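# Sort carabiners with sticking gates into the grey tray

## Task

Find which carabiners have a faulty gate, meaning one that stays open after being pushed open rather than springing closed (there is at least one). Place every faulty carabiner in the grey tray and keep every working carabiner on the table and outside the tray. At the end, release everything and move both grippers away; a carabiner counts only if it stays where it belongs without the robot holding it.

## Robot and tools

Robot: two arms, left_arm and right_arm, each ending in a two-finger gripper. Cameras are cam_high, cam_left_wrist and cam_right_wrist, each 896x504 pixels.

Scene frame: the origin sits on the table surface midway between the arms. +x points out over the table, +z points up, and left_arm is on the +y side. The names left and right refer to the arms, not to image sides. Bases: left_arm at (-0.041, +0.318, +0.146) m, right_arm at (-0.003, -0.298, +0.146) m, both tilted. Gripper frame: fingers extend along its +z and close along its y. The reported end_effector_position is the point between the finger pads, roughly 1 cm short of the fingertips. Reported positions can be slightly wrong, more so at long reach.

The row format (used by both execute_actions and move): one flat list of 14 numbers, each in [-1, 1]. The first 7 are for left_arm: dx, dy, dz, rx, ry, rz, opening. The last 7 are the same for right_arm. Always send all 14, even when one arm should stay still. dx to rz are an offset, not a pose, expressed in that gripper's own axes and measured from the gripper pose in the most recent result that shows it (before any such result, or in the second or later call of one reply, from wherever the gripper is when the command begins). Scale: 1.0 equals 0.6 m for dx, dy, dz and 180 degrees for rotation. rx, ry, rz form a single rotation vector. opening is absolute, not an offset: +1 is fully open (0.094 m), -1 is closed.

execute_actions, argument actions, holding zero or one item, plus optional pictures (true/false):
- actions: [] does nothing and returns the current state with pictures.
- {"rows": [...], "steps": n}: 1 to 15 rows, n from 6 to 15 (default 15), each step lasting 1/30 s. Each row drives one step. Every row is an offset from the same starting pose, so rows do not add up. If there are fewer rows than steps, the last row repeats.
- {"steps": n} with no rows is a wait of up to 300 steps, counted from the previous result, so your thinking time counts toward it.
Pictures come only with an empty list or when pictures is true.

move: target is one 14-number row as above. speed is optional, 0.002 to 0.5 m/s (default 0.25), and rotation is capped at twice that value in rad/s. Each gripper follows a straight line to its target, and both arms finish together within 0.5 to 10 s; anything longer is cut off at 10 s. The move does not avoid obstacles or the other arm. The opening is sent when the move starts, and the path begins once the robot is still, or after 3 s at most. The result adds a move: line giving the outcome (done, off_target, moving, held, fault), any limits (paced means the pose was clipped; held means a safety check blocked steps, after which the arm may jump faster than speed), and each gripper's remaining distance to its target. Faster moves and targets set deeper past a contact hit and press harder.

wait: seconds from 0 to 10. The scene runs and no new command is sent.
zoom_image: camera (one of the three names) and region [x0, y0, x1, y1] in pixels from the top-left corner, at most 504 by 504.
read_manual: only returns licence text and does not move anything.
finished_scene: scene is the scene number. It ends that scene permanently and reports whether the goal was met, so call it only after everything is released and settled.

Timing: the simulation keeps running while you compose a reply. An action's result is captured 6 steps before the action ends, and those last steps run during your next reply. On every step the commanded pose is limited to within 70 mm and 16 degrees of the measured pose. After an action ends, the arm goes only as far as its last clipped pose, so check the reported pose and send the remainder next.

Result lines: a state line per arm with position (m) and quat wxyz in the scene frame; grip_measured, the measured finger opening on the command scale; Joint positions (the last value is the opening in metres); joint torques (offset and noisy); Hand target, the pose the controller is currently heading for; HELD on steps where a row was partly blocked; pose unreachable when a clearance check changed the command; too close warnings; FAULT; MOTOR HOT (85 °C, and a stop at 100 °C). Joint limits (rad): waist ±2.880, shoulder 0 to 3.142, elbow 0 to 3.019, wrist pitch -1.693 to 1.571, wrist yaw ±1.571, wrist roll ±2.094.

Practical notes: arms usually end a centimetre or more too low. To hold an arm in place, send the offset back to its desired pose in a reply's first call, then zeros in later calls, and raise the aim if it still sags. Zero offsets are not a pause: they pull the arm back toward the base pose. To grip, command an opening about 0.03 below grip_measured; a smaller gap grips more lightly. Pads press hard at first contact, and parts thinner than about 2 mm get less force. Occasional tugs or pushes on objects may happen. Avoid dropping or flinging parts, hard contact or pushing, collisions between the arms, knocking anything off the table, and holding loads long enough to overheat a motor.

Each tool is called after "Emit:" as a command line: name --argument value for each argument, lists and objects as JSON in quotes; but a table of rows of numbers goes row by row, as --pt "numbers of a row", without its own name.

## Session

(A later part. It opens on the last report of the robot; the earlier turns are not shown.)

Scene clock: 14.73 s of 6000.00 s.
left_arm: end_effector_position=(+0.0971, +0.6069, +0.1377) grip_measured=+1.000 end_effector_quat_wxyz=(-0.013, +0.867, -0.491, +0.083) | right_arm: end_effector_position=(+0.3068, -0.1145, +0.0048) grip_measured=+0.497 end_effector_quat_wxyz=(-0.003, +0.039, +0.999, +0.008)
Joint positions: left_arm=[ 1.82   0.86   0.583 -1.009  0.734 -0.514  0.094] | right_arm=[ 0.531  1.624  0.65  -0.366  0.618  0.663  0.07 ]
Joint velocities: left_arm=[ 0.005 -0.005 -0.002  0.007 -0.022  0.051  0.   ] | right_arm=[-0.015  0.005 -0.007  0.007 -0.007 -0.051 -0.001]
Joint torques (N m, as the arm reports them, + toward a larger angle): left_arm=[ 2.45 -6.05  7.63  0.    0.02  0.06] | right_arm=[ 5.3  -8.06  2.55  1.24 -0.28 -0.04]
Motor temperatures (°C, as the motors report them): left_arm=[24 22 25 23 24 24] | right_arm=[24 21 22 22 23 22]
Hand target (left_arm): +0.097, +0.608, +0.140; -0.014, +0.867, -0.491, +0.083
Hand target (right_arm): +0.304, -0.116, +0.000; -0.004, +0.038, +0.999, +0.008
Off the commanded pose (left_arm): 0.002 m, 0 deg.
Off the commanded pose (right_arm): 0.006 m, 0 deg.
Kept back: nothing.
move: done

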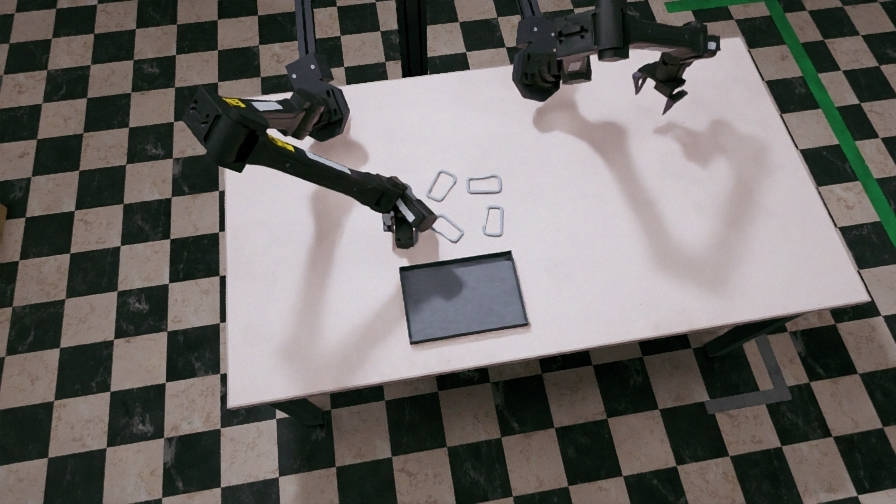

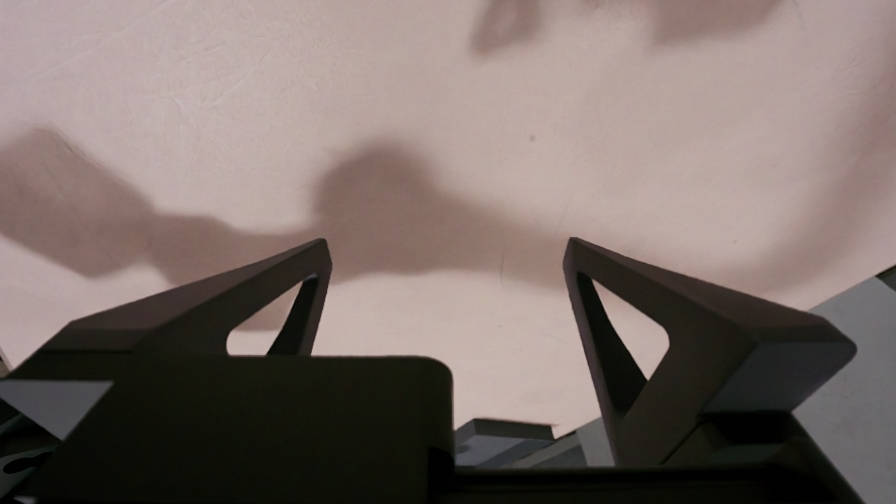

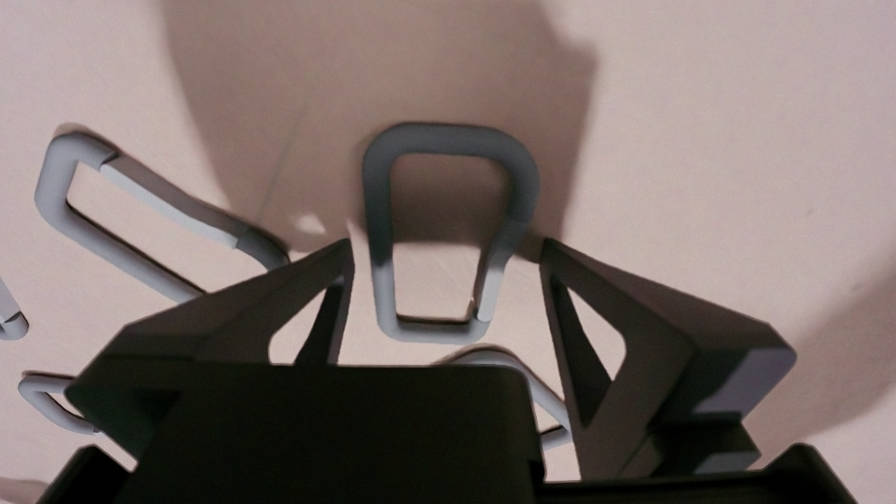

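Emit:
move --target '[0,0,-0.004,0,0,0,1, 0,0,-0.06,0,0,0,0.5]' --speed 0.15

Emit:
move --target '[0,0,-0.004,0,0,0,1, -0.017,0.192,-0.01,0,0,-0.253,0.5]' --speed 0.3

Scene clock: 16.17 s of 6000.00 s.
left_arm: end_effector_position=(+0.0971, +0.6063, +0.1377) grip_measured=+1.000 end_effector_quat_wxyz=(-0.012, +0.867, -0.491, +0.084) | right_arm: end_effector_position=(+0.3022, -0.1190, +0.0328) grip_measured=+0.497 end_effector_quat_wxyz=(-0.008, +0.033, +0.999, +0.004)
Joint positions: left_arm=[ 1.82   0.86   0.583 -1.012  0.734 -0.513  0.094] | right_arm=[ 0.579  1.549  0.65  -0.49   0.628  0.719  0.07 ]
Joint velocities: left_arm=[ 0.005 -0.005 -0.007  0.012 -0.037  0.022  0.   ] | right_arm=[-0.015 -0.015  0.012 -0.002  0.037 -0.066  0.001]
Joint torques (N m, as the arm reports them, + toward a larger angle): left_arm=[ 2.44 -6.    7.64 -0.03  0.02  0.08] | right_arm=[ 6.56 -9.05  4.27 -0.21 -0.07  0.14]
Motor temperatures (°C, as the motors report them): left_arm=[24 22 25 23 24 24] | right_arm=[24 21 22 22 23 22]
Hand target (left_arm): +0.097, +0.607, +0.140; -0.013, +0.867, -0.491, +0.083
Hand target (right_arm): +0.307, -0.115, +0.040; -0.002, +0.038, +0.999, +0.008
Off the commanded pose (left_arm): 0.002 m, 0 deg.
Off the commanded pose (right_arm): 0.010 m, 1 deg.
Kept back: nothing.
move: done

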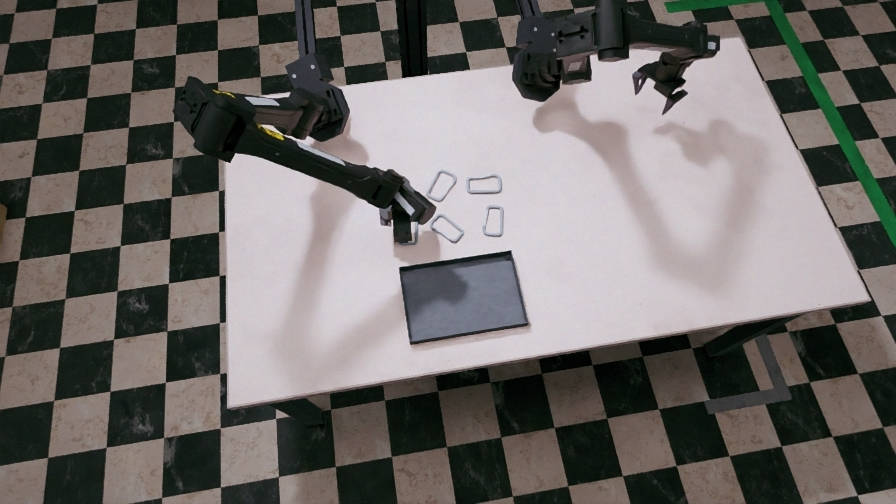

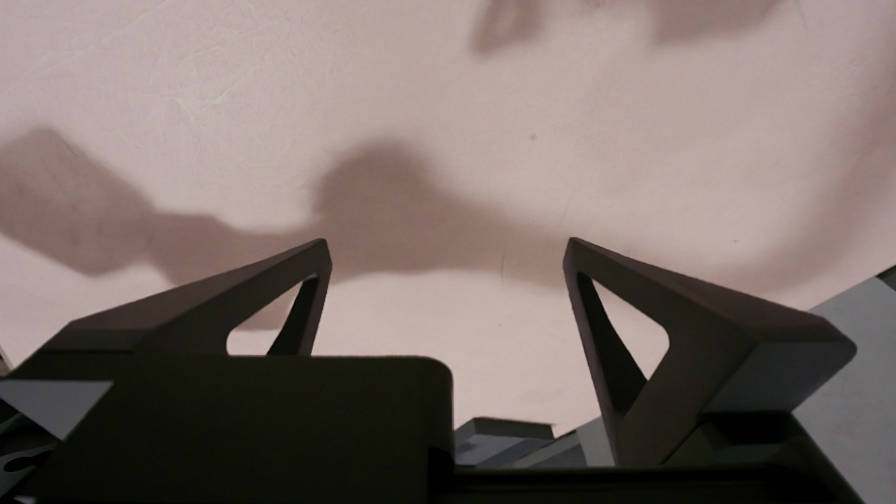

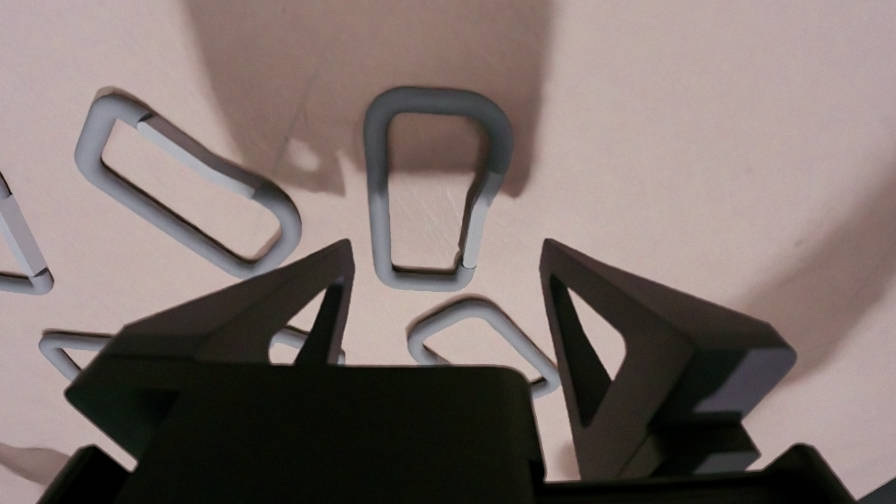

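Scene clock: 18.07 s of 6000.00 s.
left_arm: end_effector_position=(+0.0971, +0.6057, +0.1378) grip_measured=+1.000 end_effector_quat_wxyz=(-0.011, +0.867, -0.491, +0.085) | right_arm: end_effector_position=(+0.3143, -0.0195, +0.0316) grip_measured=+0.497 end_effector_quat_wxyz=(-0.014, -0.345, +0.939, +0.002)
Joint positions: left_arm=[ 1.82   0.86   0.583 -1.015  0.734 -0.512  0.094] | right_arm=[ 0.717  1.808  0.902 -0.61   0.649  0.134  0.07 ]
Joint velocities: left_arm=[-0.005 -0.005  0.027 -0.002 -0.051 -0.007  0.   ] | right_arm=[ 0.005 -0.005  0.002 -0.012  0.022 -0.007  0.   ]
Joint torques (N m, as the arm reports them, + toward a larger angle): left_arm=[ 2.39 -6.    7.63 -0.04  0.02  0.08] | right_arm=[  9.27 -10.28   6.18  -0.25  -0.12  -0.06]
Motor temperatures (°C, as the motors report them): left_arm=[24 22 26 23 24 24] | right_arm=[24 21 22 22 23 22]
Hand target (left_arm): +0.097, +0.606, +0.140; -0.012, +0.867, -0.491, +0.084
Hand target (right_arm): +0.322, -0.006, +0.040; -0.004, -0.356, +0.934, +0.006
Off the commanded pose (left_arm): 0.002 m, 0 deg.
Off the commanded pose (right_arm): 0.018 m, 2 deg.
Kept back: nothing.
move: off_target (right_arm)

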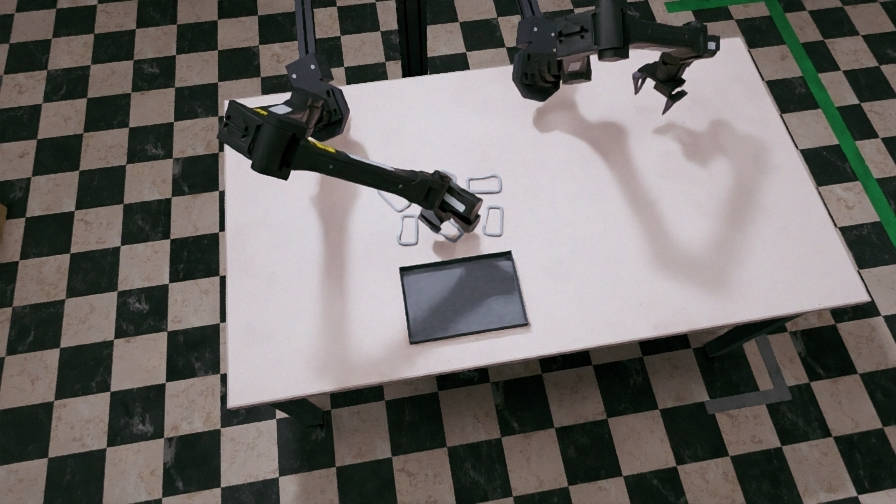

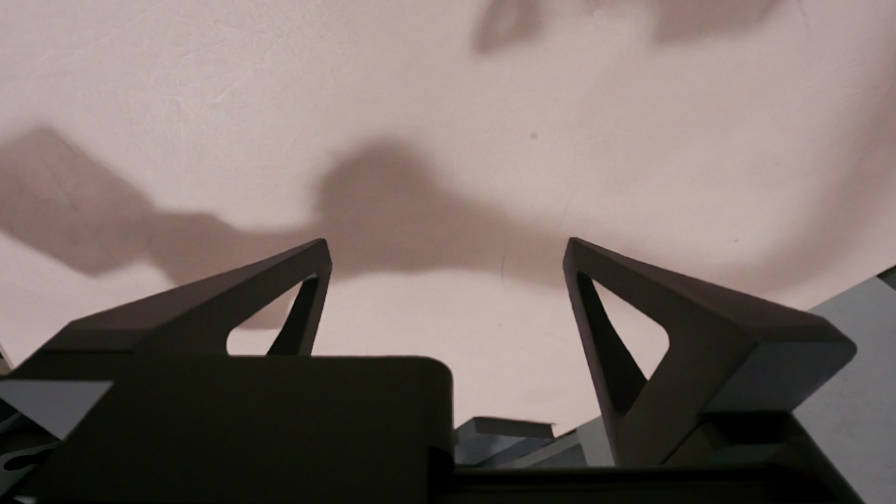

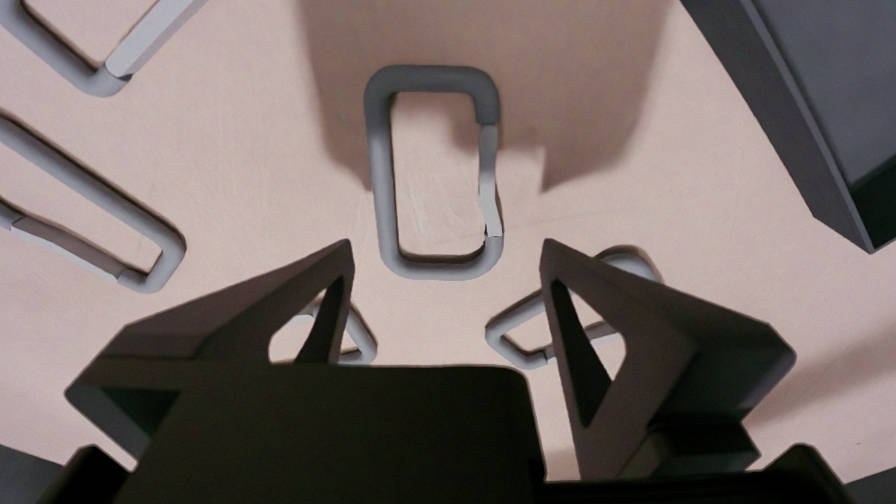

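Emit:
move --target '[0,0,-0.004,0,0,0,1, -0.027,0.012,0.05,0,0,0,0.5]' --speed 0.06

Scene clock: 19.47 s of 6000.00 s.
left_arm: end_effector_position=(+0.0971, +0.6052, +0.1378) grip_measured=+1.000 end_effector_quat_wxyz=(-0.010, +0.867, -0.490, +0.085) | right_arm: end_effector_position=(+0.3054, -0.0146, +0.0034) grip_measured=+0.498 end_effector_quat_wxyz=(-0.025, -0.353, +0.935, -0.005)
Joint positions: left_arm=[ 1.82   0.86   0.583 -1.018  0.734 -0.511  0.094] | right_arm=[ 0.695  1.885  0.911 -0.558  0.649  0.108  0.07 ]
Joint velocities: left_arm=[-0.005 -0.005  0.002  0.007  0.007  0.007  0.   ] | right_arm=[-0.015 -0.005 -0.002 -0.012 -0.007 -0.081 -0.001]
Joint torques (N m, as the arm reports them, + toward a larger angle): left_arm=[ 2.47 -5.95  7.62 -0.03  0.01  0.08] | right_arm=[ 7.49 -9.86  5.58  1.21 -0.34 -0.06]
Motor temperatures (°C, as the motors report them): left_arm=[24 22 26 23 24 24] | right_arm=[24 21 22 22 23 22]
Hand target (left_arm): +0.097, +0.606, +0.140; -0.011, +0.867, -0.491, +0.084
Hand target (right_arm): +0.321, -0.004, +0.002; -0.014, -0.345, +0.939, +0.002
Off the commanded pose (left_arm): 0.002 m, 0 deg.
Off the commanded pose (right_arm): 0.019 m, 2 deg.
Kept back: nothing.
move: off_target (right_arm)

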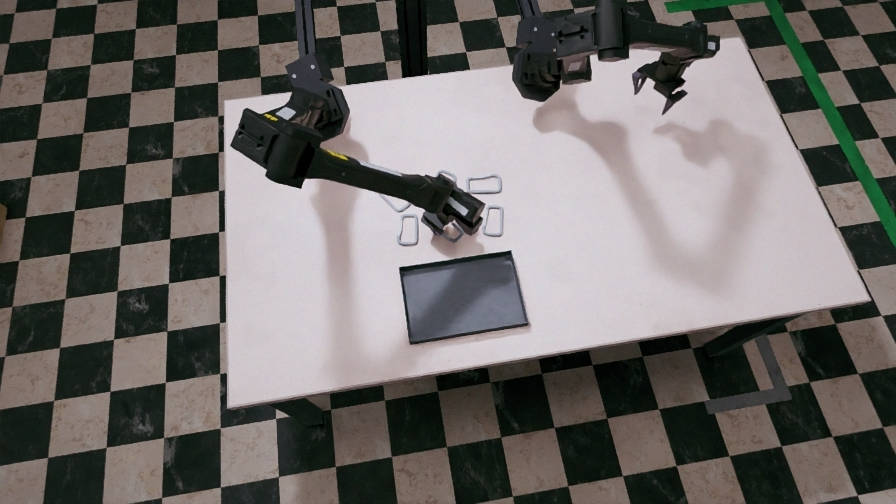

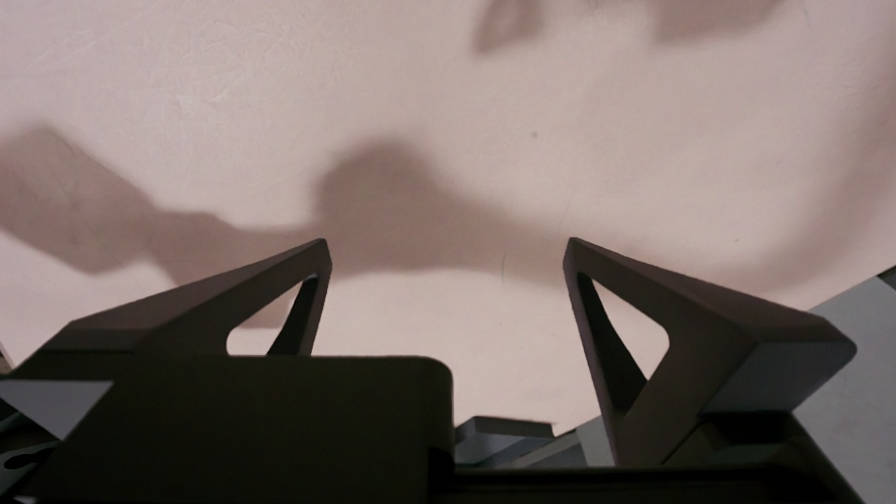

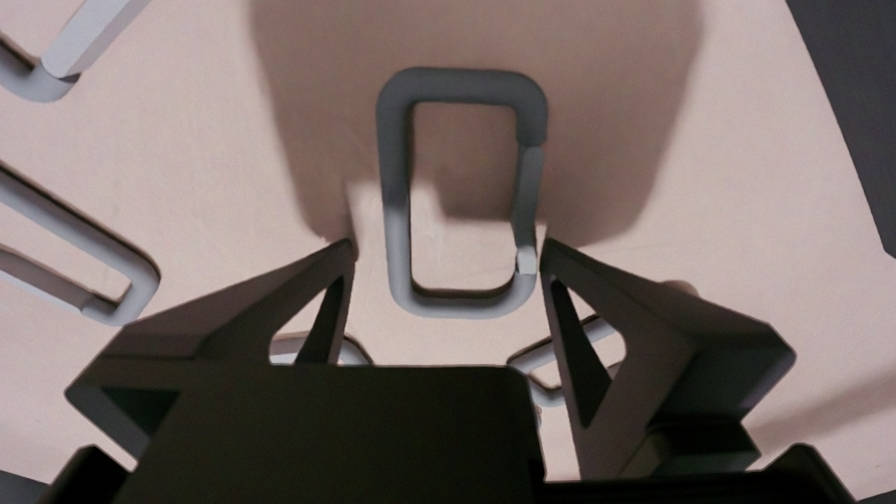

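Emit:
move --target '[0,0,-0.004,0,0,0,1, -0.058,-0.008,-0.003,0,0,0,0.6]' --speed 0.05

Scene clock: 20.80 s of 6000.00 s.
left_arm: end_effector_position=(+0.0971, +0.6046, +0.1378) grip_measured=+1.000 end_effector_quat_wxyz=(-0.009, +0.867, -0.490, +0.086) | right_arm: end_effector_position=(+0.3244, +0.0003, +0.0051) grip_measured=+0.597 end_effector_quat_wxyz=(-0.023, -0.352, +0.936, -0.004)
Joint positions: left_arm=[ 1.82   0.86   0.583 -1.021  0.734 -0.51   0.094] | right_arm=[ 0.692  1.909  0.981 -0.597  0.649  0.105  0.075]
Joint velocities: left_arm=[-0.005  0.005 -0.017 -0.017  0.037  0.022  0.   ] | right_arm=[ 0.015 -0.015  0.002 -0.007  0.007  0.095 -0.   ]
Joint torques (N m, as the arm reports them, + toward a larger angle): left_arm=[ 2.45 -6.04  7.62 -0.04  0.02  0.09] | right_arm=[  8.12 -10.28   5.8   -0.07  -0.28  -0.06]
Motor temperatures (°C, as the motors report them): left_arm=[24 22 26 23 24 24] | right_arm=[24 21 22 22 23 22]
Hand target (left_arm): +0.097, +0.605, +0.140; -0.010, +0.867, -0.490, +0.085
Hand target (right_arm): +0.335, +0.004, +0.003; -0.025, -0.353, +0.935, -0.005
Off the commanded pose (left_arm): 0.002 m, 0 deg.
Off the commanded pose (right_arm): 0.011 m, 0 deg.
Kept back: nothing.
move: off_target (right_arm)

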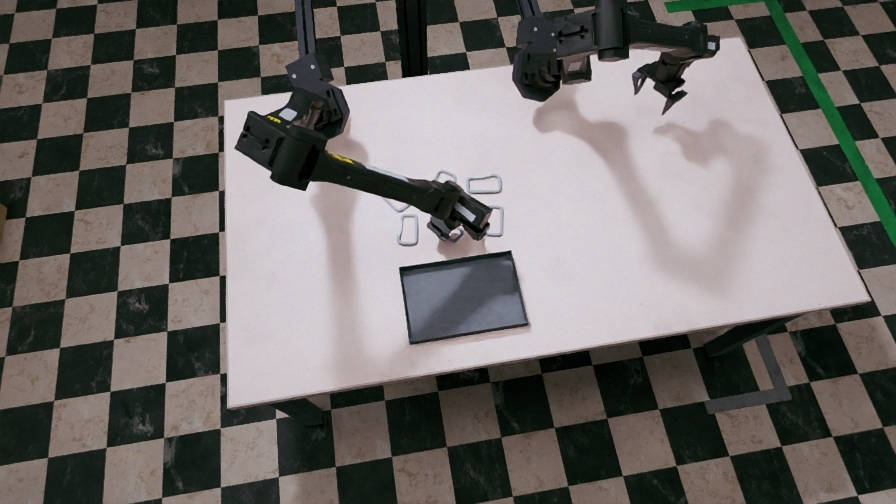

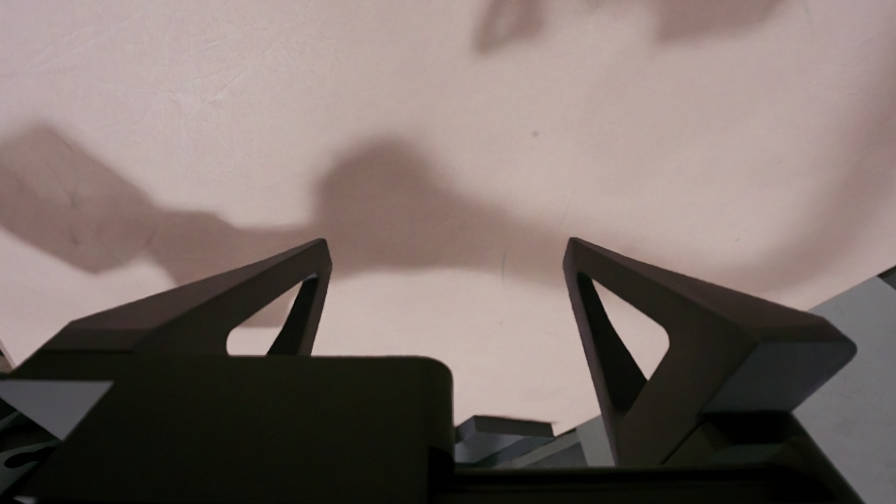

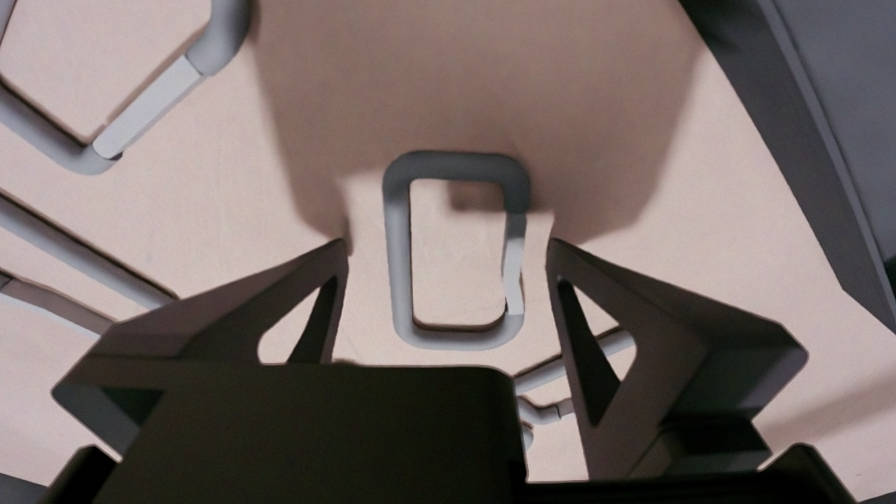

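Emit:
move --target '[0,0,-0.004,0,0,0,1, -0.005,-0.005,0.003,0,0,0,0.6]' --speed 0.03

Emit:
move --target '[0,0,-0.004,0,0,0,1, -0.008,-0.005,0.003,0,0,0,-0.42]' --speed 0.03

Scene clock: 21.73 s of 6000.00 s.
left_arm: end_effector_position=(+0.0972, +0.6040, +0.1379) grip_measured=+1.000 end_effector_quat_wxyz=(-0.008, +0.868, -0.490, +0.086) | right_arm: end_effector_position=(+0.3241, +0.0002, +0.0049) grip_measured=+0.597 end_effector_quat_wxyz=(-0.024, -0.352, +0.936, -0.004)
Joint positions: left_arm=[ 1.82   0.86   0.583 -1.023  0.734 -0.508  0.094] | right_arm=[ 0.692  1.91   0.981 -0.598  0.649  0.105  0.075]
Joint velocities: left_arm=[-0.005 -0.015 -0.002 -0.002 -0.037  0.007  0.   ] | right_arm=[-0.015 -0.005  0.007 -0.002 -0.051  0.066 -0.   ]
Joint torques (N m, as the arm reports them, + toward a larger angle): left_arm=[ 2.43 -5.97  7.62 -0.05  0.01  0.07] | right_arm=[  8.23 -11.66   4.22   0.48  -0.25  -0.07]
Motor temperatures (°C, as the motors report them): left_arm=[24 22 26 23 24 24] | right_arm=[24 22 22 22 23 22]
Hand target (left_arm): +0.097, +0.605, +0.140; -0.009, +0.867, -0.490, +0.086
Hand target (right_arm): +0.328, -0.000, +0.003; -0.023, -0.352, +0.936, -0.004
Off the commanded pose (left_arm): 0.002 m, 0 deg.
Off the commanded pose (right_arm): 0.005 m, 0 deg.
Kept back: nothing.
move: done

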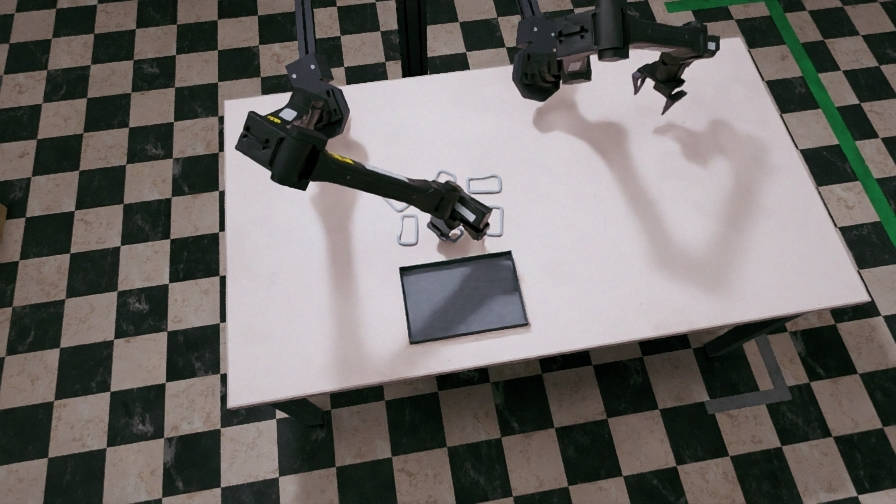

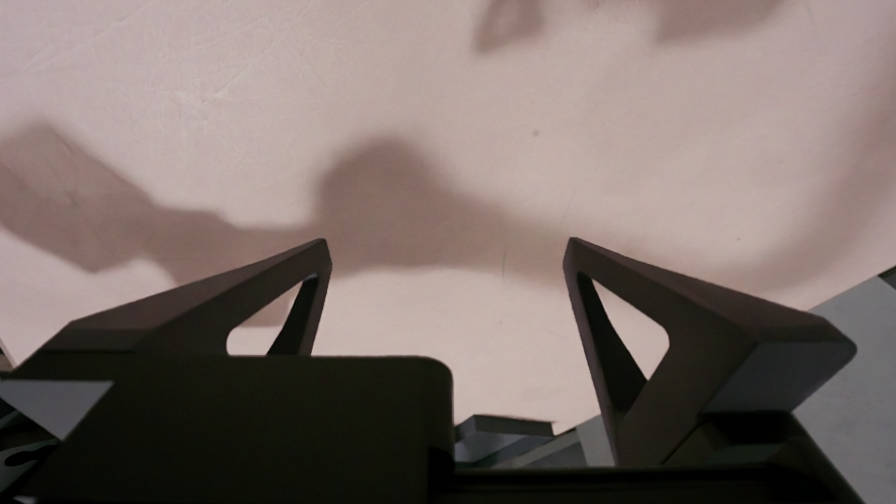

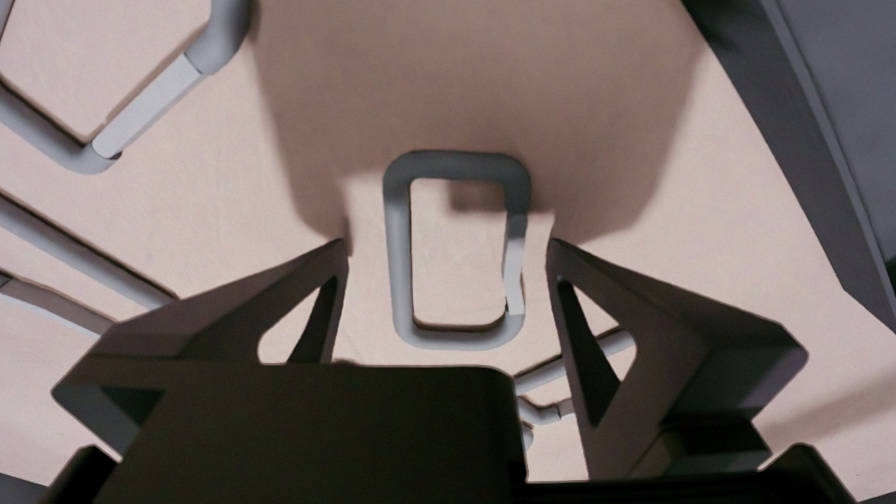

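Scene clock: 22.43 s of 6000.00 s.
left_arm: end_effector_position=(+0.0972, +0.6035, +0.1379) grip_measured=+1.000 end_effector_quat_wxyz=(-0.007, +0.868, -0.490, +0.087) | right_arm: end_effector_position=(+0.3240, +0.0003, +0.0049) grip_measured=-0.377 end_effector_quat_wxyz=(-0.024, -0.352, +0.936, -0.004)
Joint positions: left_arm=[ 1.82   0.86   0.583 -1.026  0.734 -0.507  0.094] | right_arm=[ 0.692  1.91   0.981 -0.598  0.648  0.105  0.029]
Joint velocities: left_arm=[-0.005 -0.015  0.012  0.012 -0.022  0.022  0.   ] | right_arm=[ 0.015  0.005 -0.002  0.007 -0.051 -0.007  0.   ]
Joint torques (N m, as the arm reports them, + toward a larger angle): left_arm=[ 2.42 -6.02  7.62 -0.05  0.01  0.12] | right_arm=[  8.07 -11.35   4.56   0.42  -0.22  -0.07]
Motor temperatures (°C, as the motors report them): left_arm=[24 22 26 23 24 24] | right_arm=[24 22 22 22 23 22]
Hand target (left_arm): +0.097, +0.604, +0.140; -0.008, +0.868, -0.490, +0.086
Hand target (right_arm): +0.330, +0.001, +0.003; -0.024, -0.352, +0.936, -0.004
Off the commanded pose (left_arm): 0.002 m, 0 deg.
Off the commanded pose (right_arm): 0.006 m, 0 deg.
Kept back: nothing.
move: done

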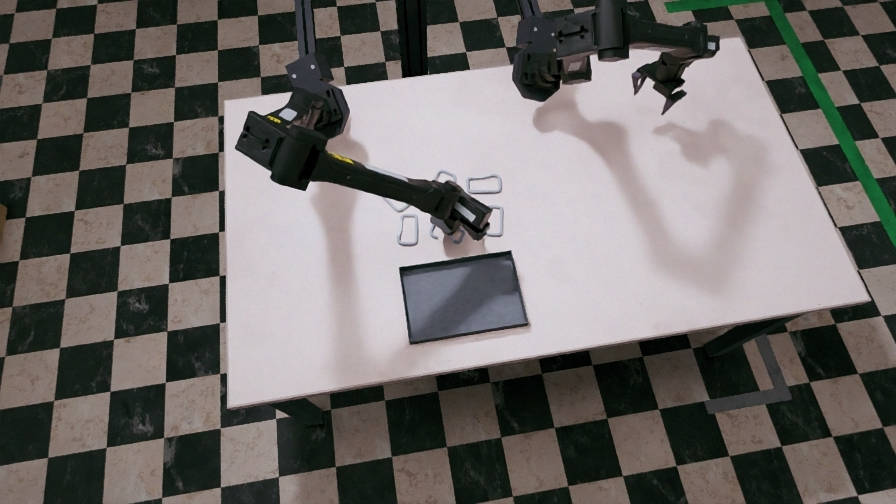

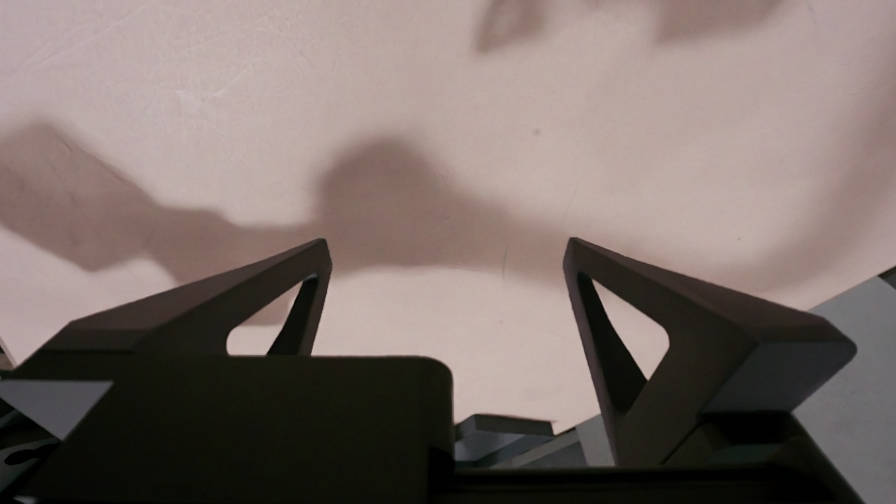

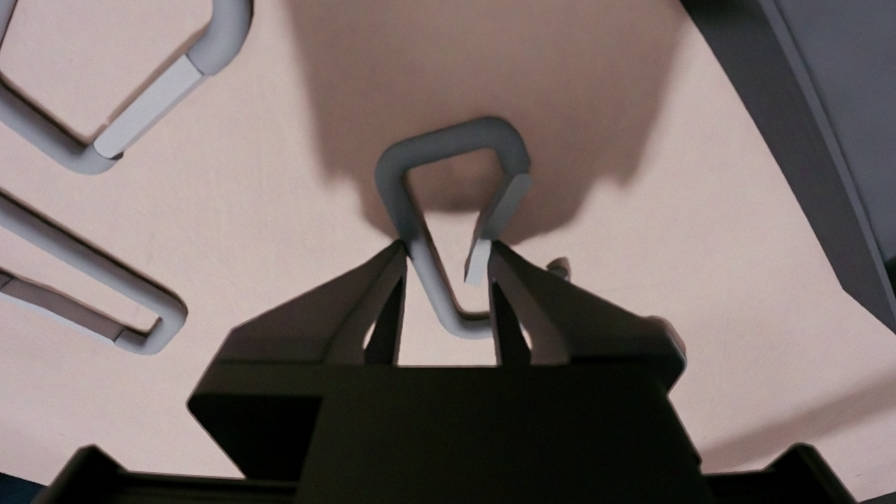

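Emit:
move --target '[0,0,-0.004,0,0,0,1, -0.008,-0.003,0.003,0,0,0,0.5]' --speed 0.03

Scene clock: 23.37 s of 6000.00 s.
left_arm: end_effector_position=(+0.0972, +0.6029, +0.1380) grip_measured=+1.000 end_effector_quat_wxyz=(-0.006, +0.868, -0.489, +0.087) | right_arm: end_effector_position=(+0.3239, +0.0004, +0.0049) grip_measured=+0.497 end_effector_quat_wxyz=(-0.024, -0.352, +0.936, -0.004)
Joint positions: left_arm=[ 1.82   0.86   0.583 -1.029  0.734 -0.506  0.094] | right_arm=[ 0.692  1.91   0.981 -0.598  0.648  0.105  0.07 ]
Joint velocities: left_arm=[ 0.015 -0.005 -0.012  0.007 -0.066 -0.007  0.   ] | right_arm=[ 0.005  0.015  0.012  0.017  0.022  0.022 -0.001]
Joint torques (N m, as the arm reports them, + toward a larger angle): left_arm=[ 2.45 -5.92  7.61 -0.05  0.01  0.06] | right_arm=[  8.4  -10.91   4.62   0.47  -0.24  -0.04]
Motor temperatures (°C, as the motors report them): left_arm=[24 22 26 23 24 24] | right_arm=[24 22 22 22 23 22]
Hand target (left_arm): +0.097, +0.604, +0.140; -0.007, +0.868, -0.489, +0.087
Hand target (right_arm): +0.329, +0.002, +0.003; -0.024, -0.352, +0.936, -0.004
Off the commanded pose (left_arm): 0.002 m, 0 deg.
Off the commanded pose (right_arm): 0.005 m, 0 deg.
Kept back: nothing.
move: done

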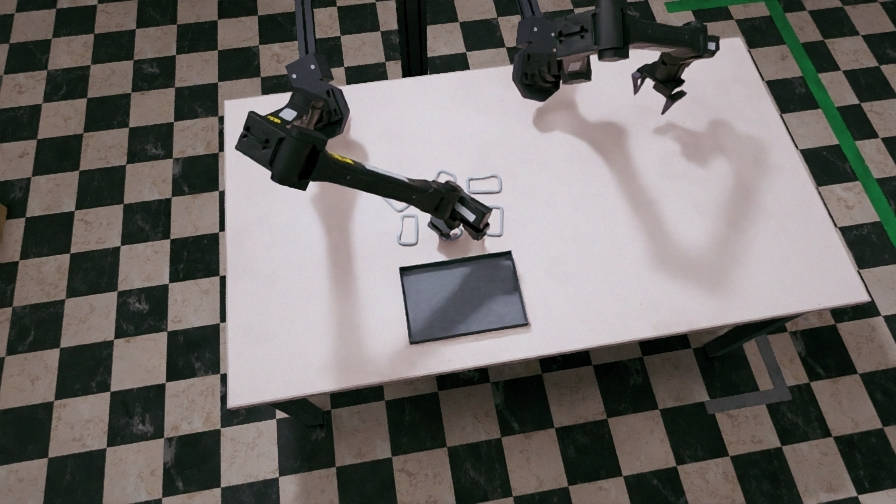

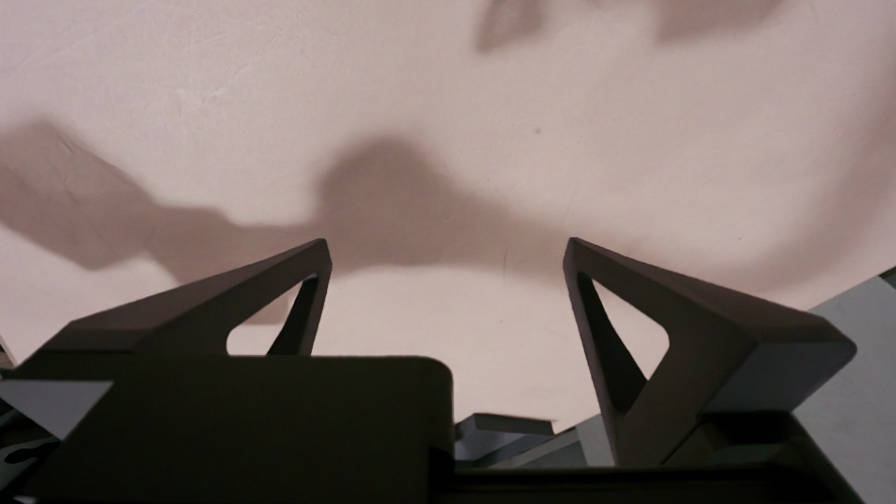

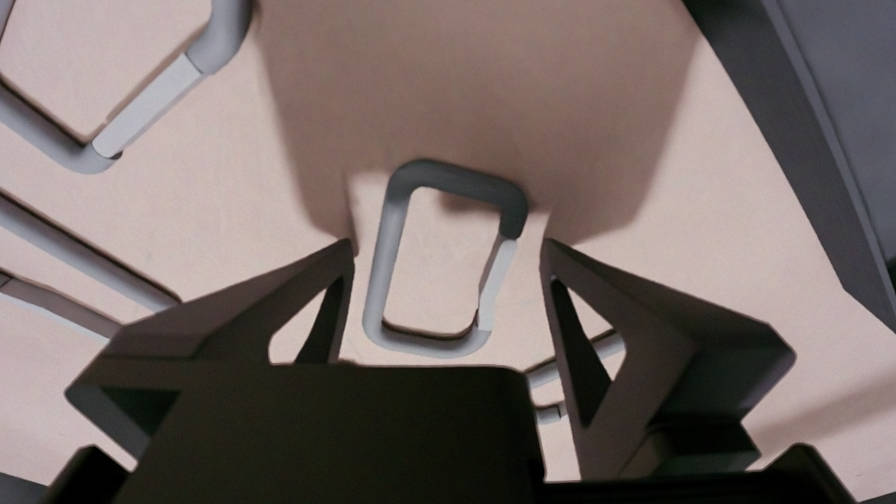

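Emit:
move --target '[0,0,-0.004,0,0,0,1, -0.008,0,-0.06,0.003,-0.015,0,0.5]' --speed 0.15

Emit:
move --target '[0,0,-0.004,0,0,0,1, -0.155,0.18,-0.015,0,0,0.295,0.5]' --speed 0.3

Scene clock: 24.93 s of 6000.00 s.
left_arm: end_effector_position=(+0.0972, +0.6024, +0.1380) grip_measured=+1.000 end_effector_quat_wxyz=(-0.005, +0.868, -0.489, +0.088) | right_arm: end_effector_position=(+0.3326, +0.0046, +0.0317) grip_measured=+0.497 end_effector_quat_wxyz=(-0.002, -0.351, +0.936, -0.001)
Joint positions: left_arm=[ 1.82   0.86   0.583 -1.032  0.734 -0.505  0.094] | right_arm=[ 0.727  1.857  0.981 -0.625  0.664  0.12   0.07 ]
Joint velocities: left_arm=[-0.005  0.005 -0.007 -0.007 -0.007  0.037  0.   ] | right_arm=[-0.015 -0.005  0.002  0.002 -0.051 -0.051  0.   ]
Joint torques (N m, as the arm reports them, + toward a larger angle): left_arm=[ 2.38 -5.93  7.61 -0.06  0.01  0.08] | right_arm=[  9.95 -12.92   3.74  -0.21  -0.12   0.14]
Motor temperatures (°C, as the motors report them): left_arm=[24 22 26 23 24 24] | right_arm=[24 22 22 22 23 22]
Hand target (left_arm): +0.097, +0.603, +0.140; -0.006, +0.868, -0.489, +0.087
Hand target (right_arm): +0.329, +0.004, +0.040; +0.000, -0.352, +0.936, -0.001
Off the commanded pose (left_arm): 0.002 m, 0 deg.
Off the commanded pose (right_arm): 0.010 m, 0 deg.
Kept back: nothing.
move: done

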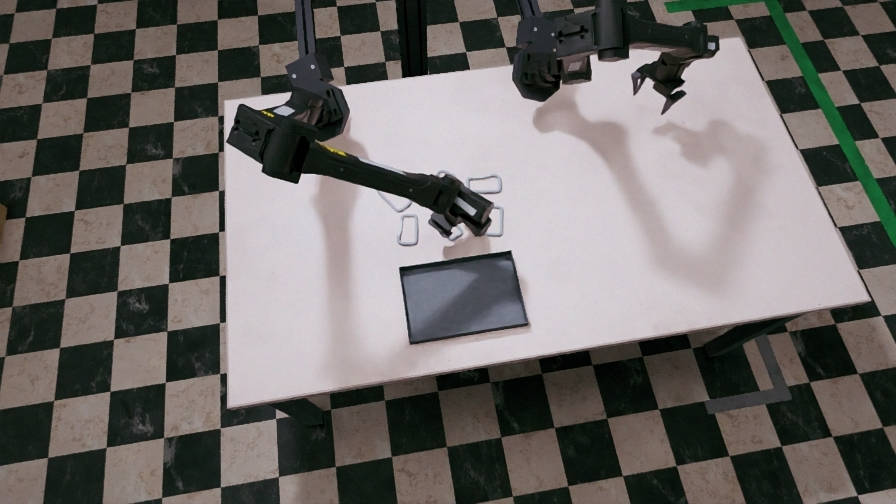

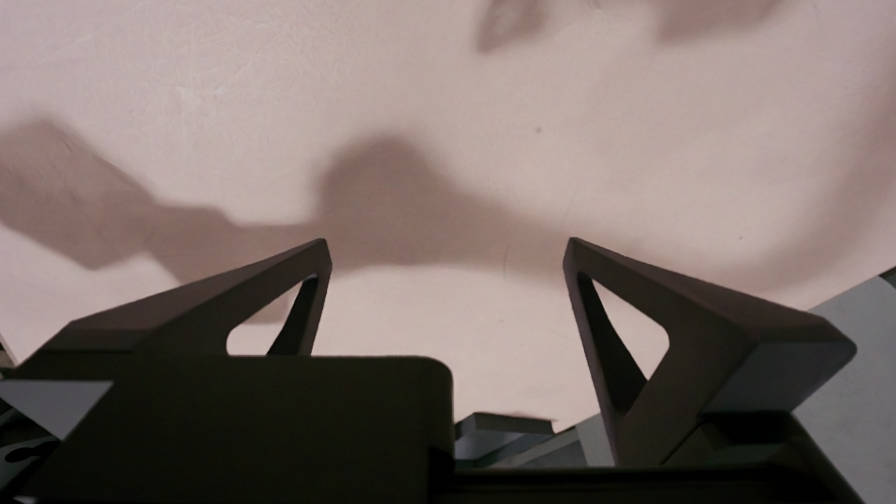

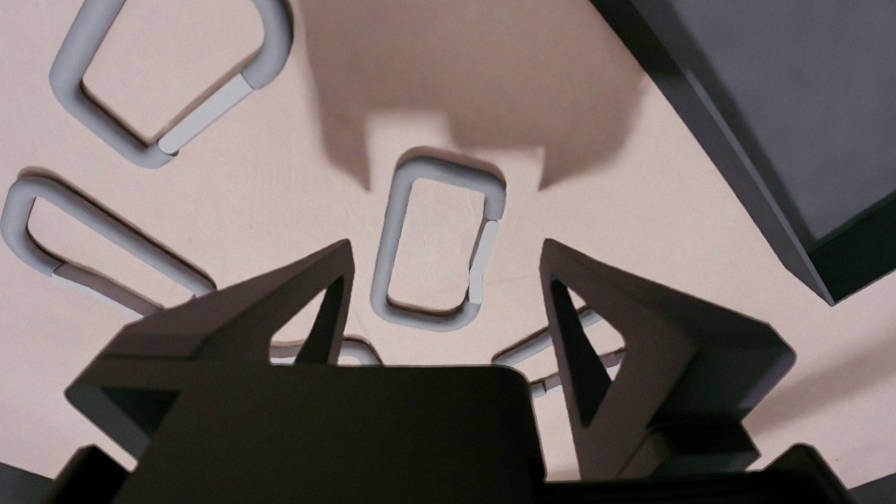

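Scene clock: 27.10 s of 6000.00 s.
left_arm: end_effector_position=(+0.0972, +0.6017, +0.1381) grip_measured=+1.000 end_effector_quat_wxyz=(-0.004, +0.868, -0.489, +0.088) | right_arm: end_effector_position=(+0.3278, +0.1277, +0.0269) grip_measured=+0.497 end_effector_quat_wxyz=(-0.009, +0.099, +0.995, -0.014)
Joint positions: left_arm=[ 1.82   0.86   0.583 -1.035  0.734 -0.503  0.094] | right_arm=[ 0.848  2.155  1.339 -0.817  0.664  1.211  0.07 ]
Joint velocities: left_arm=[-0.015 -0.015  0.002  0.002  0.007  0.007  0.   ] | right_arm=[-0.005 -0.005  0.007 -0.012  0.022  0.007  0.   ]
Joint torques (N m, as the arm reports them, + toward a larger angle): left_arm=[ 2.43 -5.93  7.61 -0.06  0.01  0.08] | right_arm=[ 12.65 -13.94   7.69  -0.24  -0.02   0.1 ]
Motor temperatures (°C, as the motors report them): left_arm=[24 22 26 23 24 24] | right_arm=[24 22 22 22 23 22]
Hand target (left_arm): +0.097, +0.603, +0.140; -0.005, +0.868, -0.489, +0.088
Hand target (right_arm): +0.334, +0.146, +0.040; -0.001, +0.105, +0.995, -0.002
Off the commanded pose (left_arm): 0.002 m, 0 deg.
Off the commanded pose (right_arm): 0.024 m, 2 deg.
Kept back: nothing.
move: off_target (right_arm)

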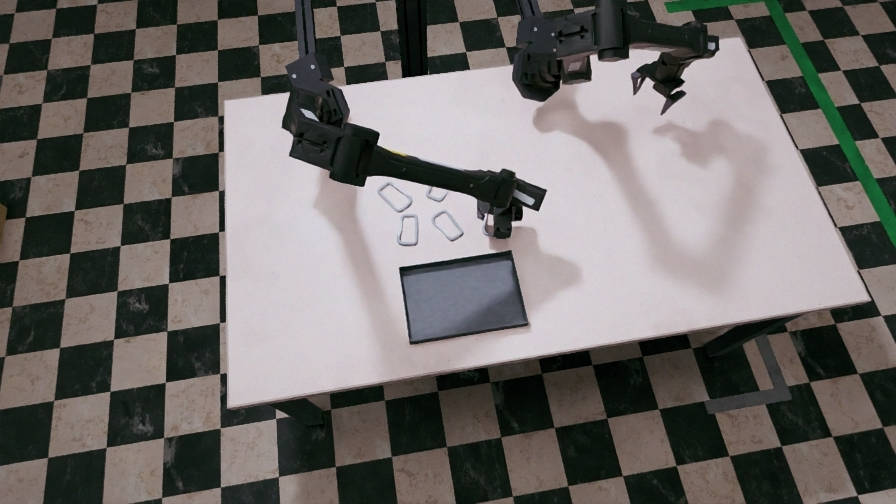

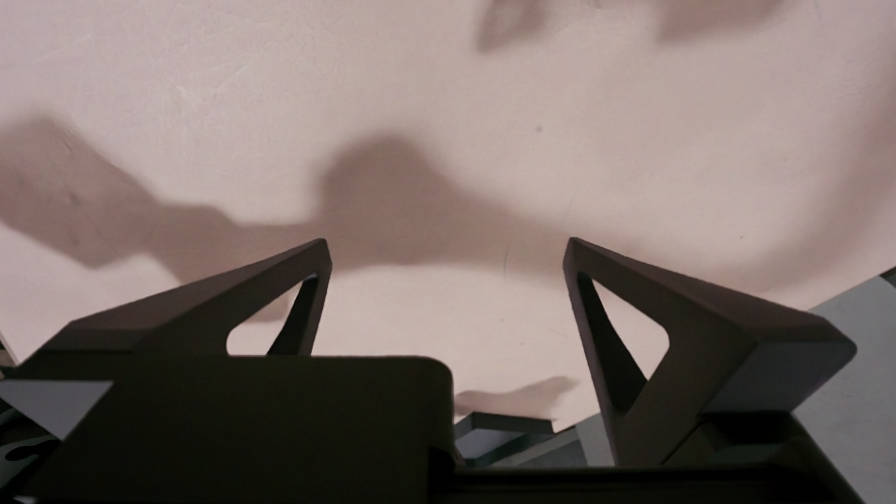

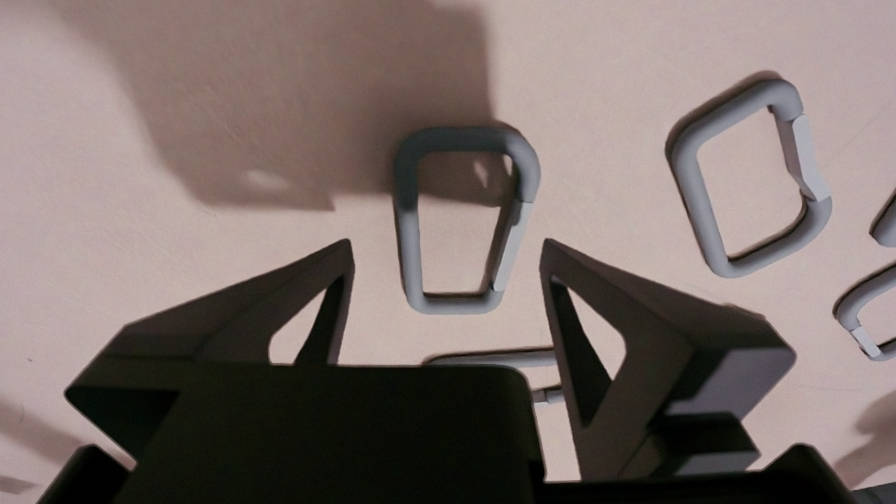

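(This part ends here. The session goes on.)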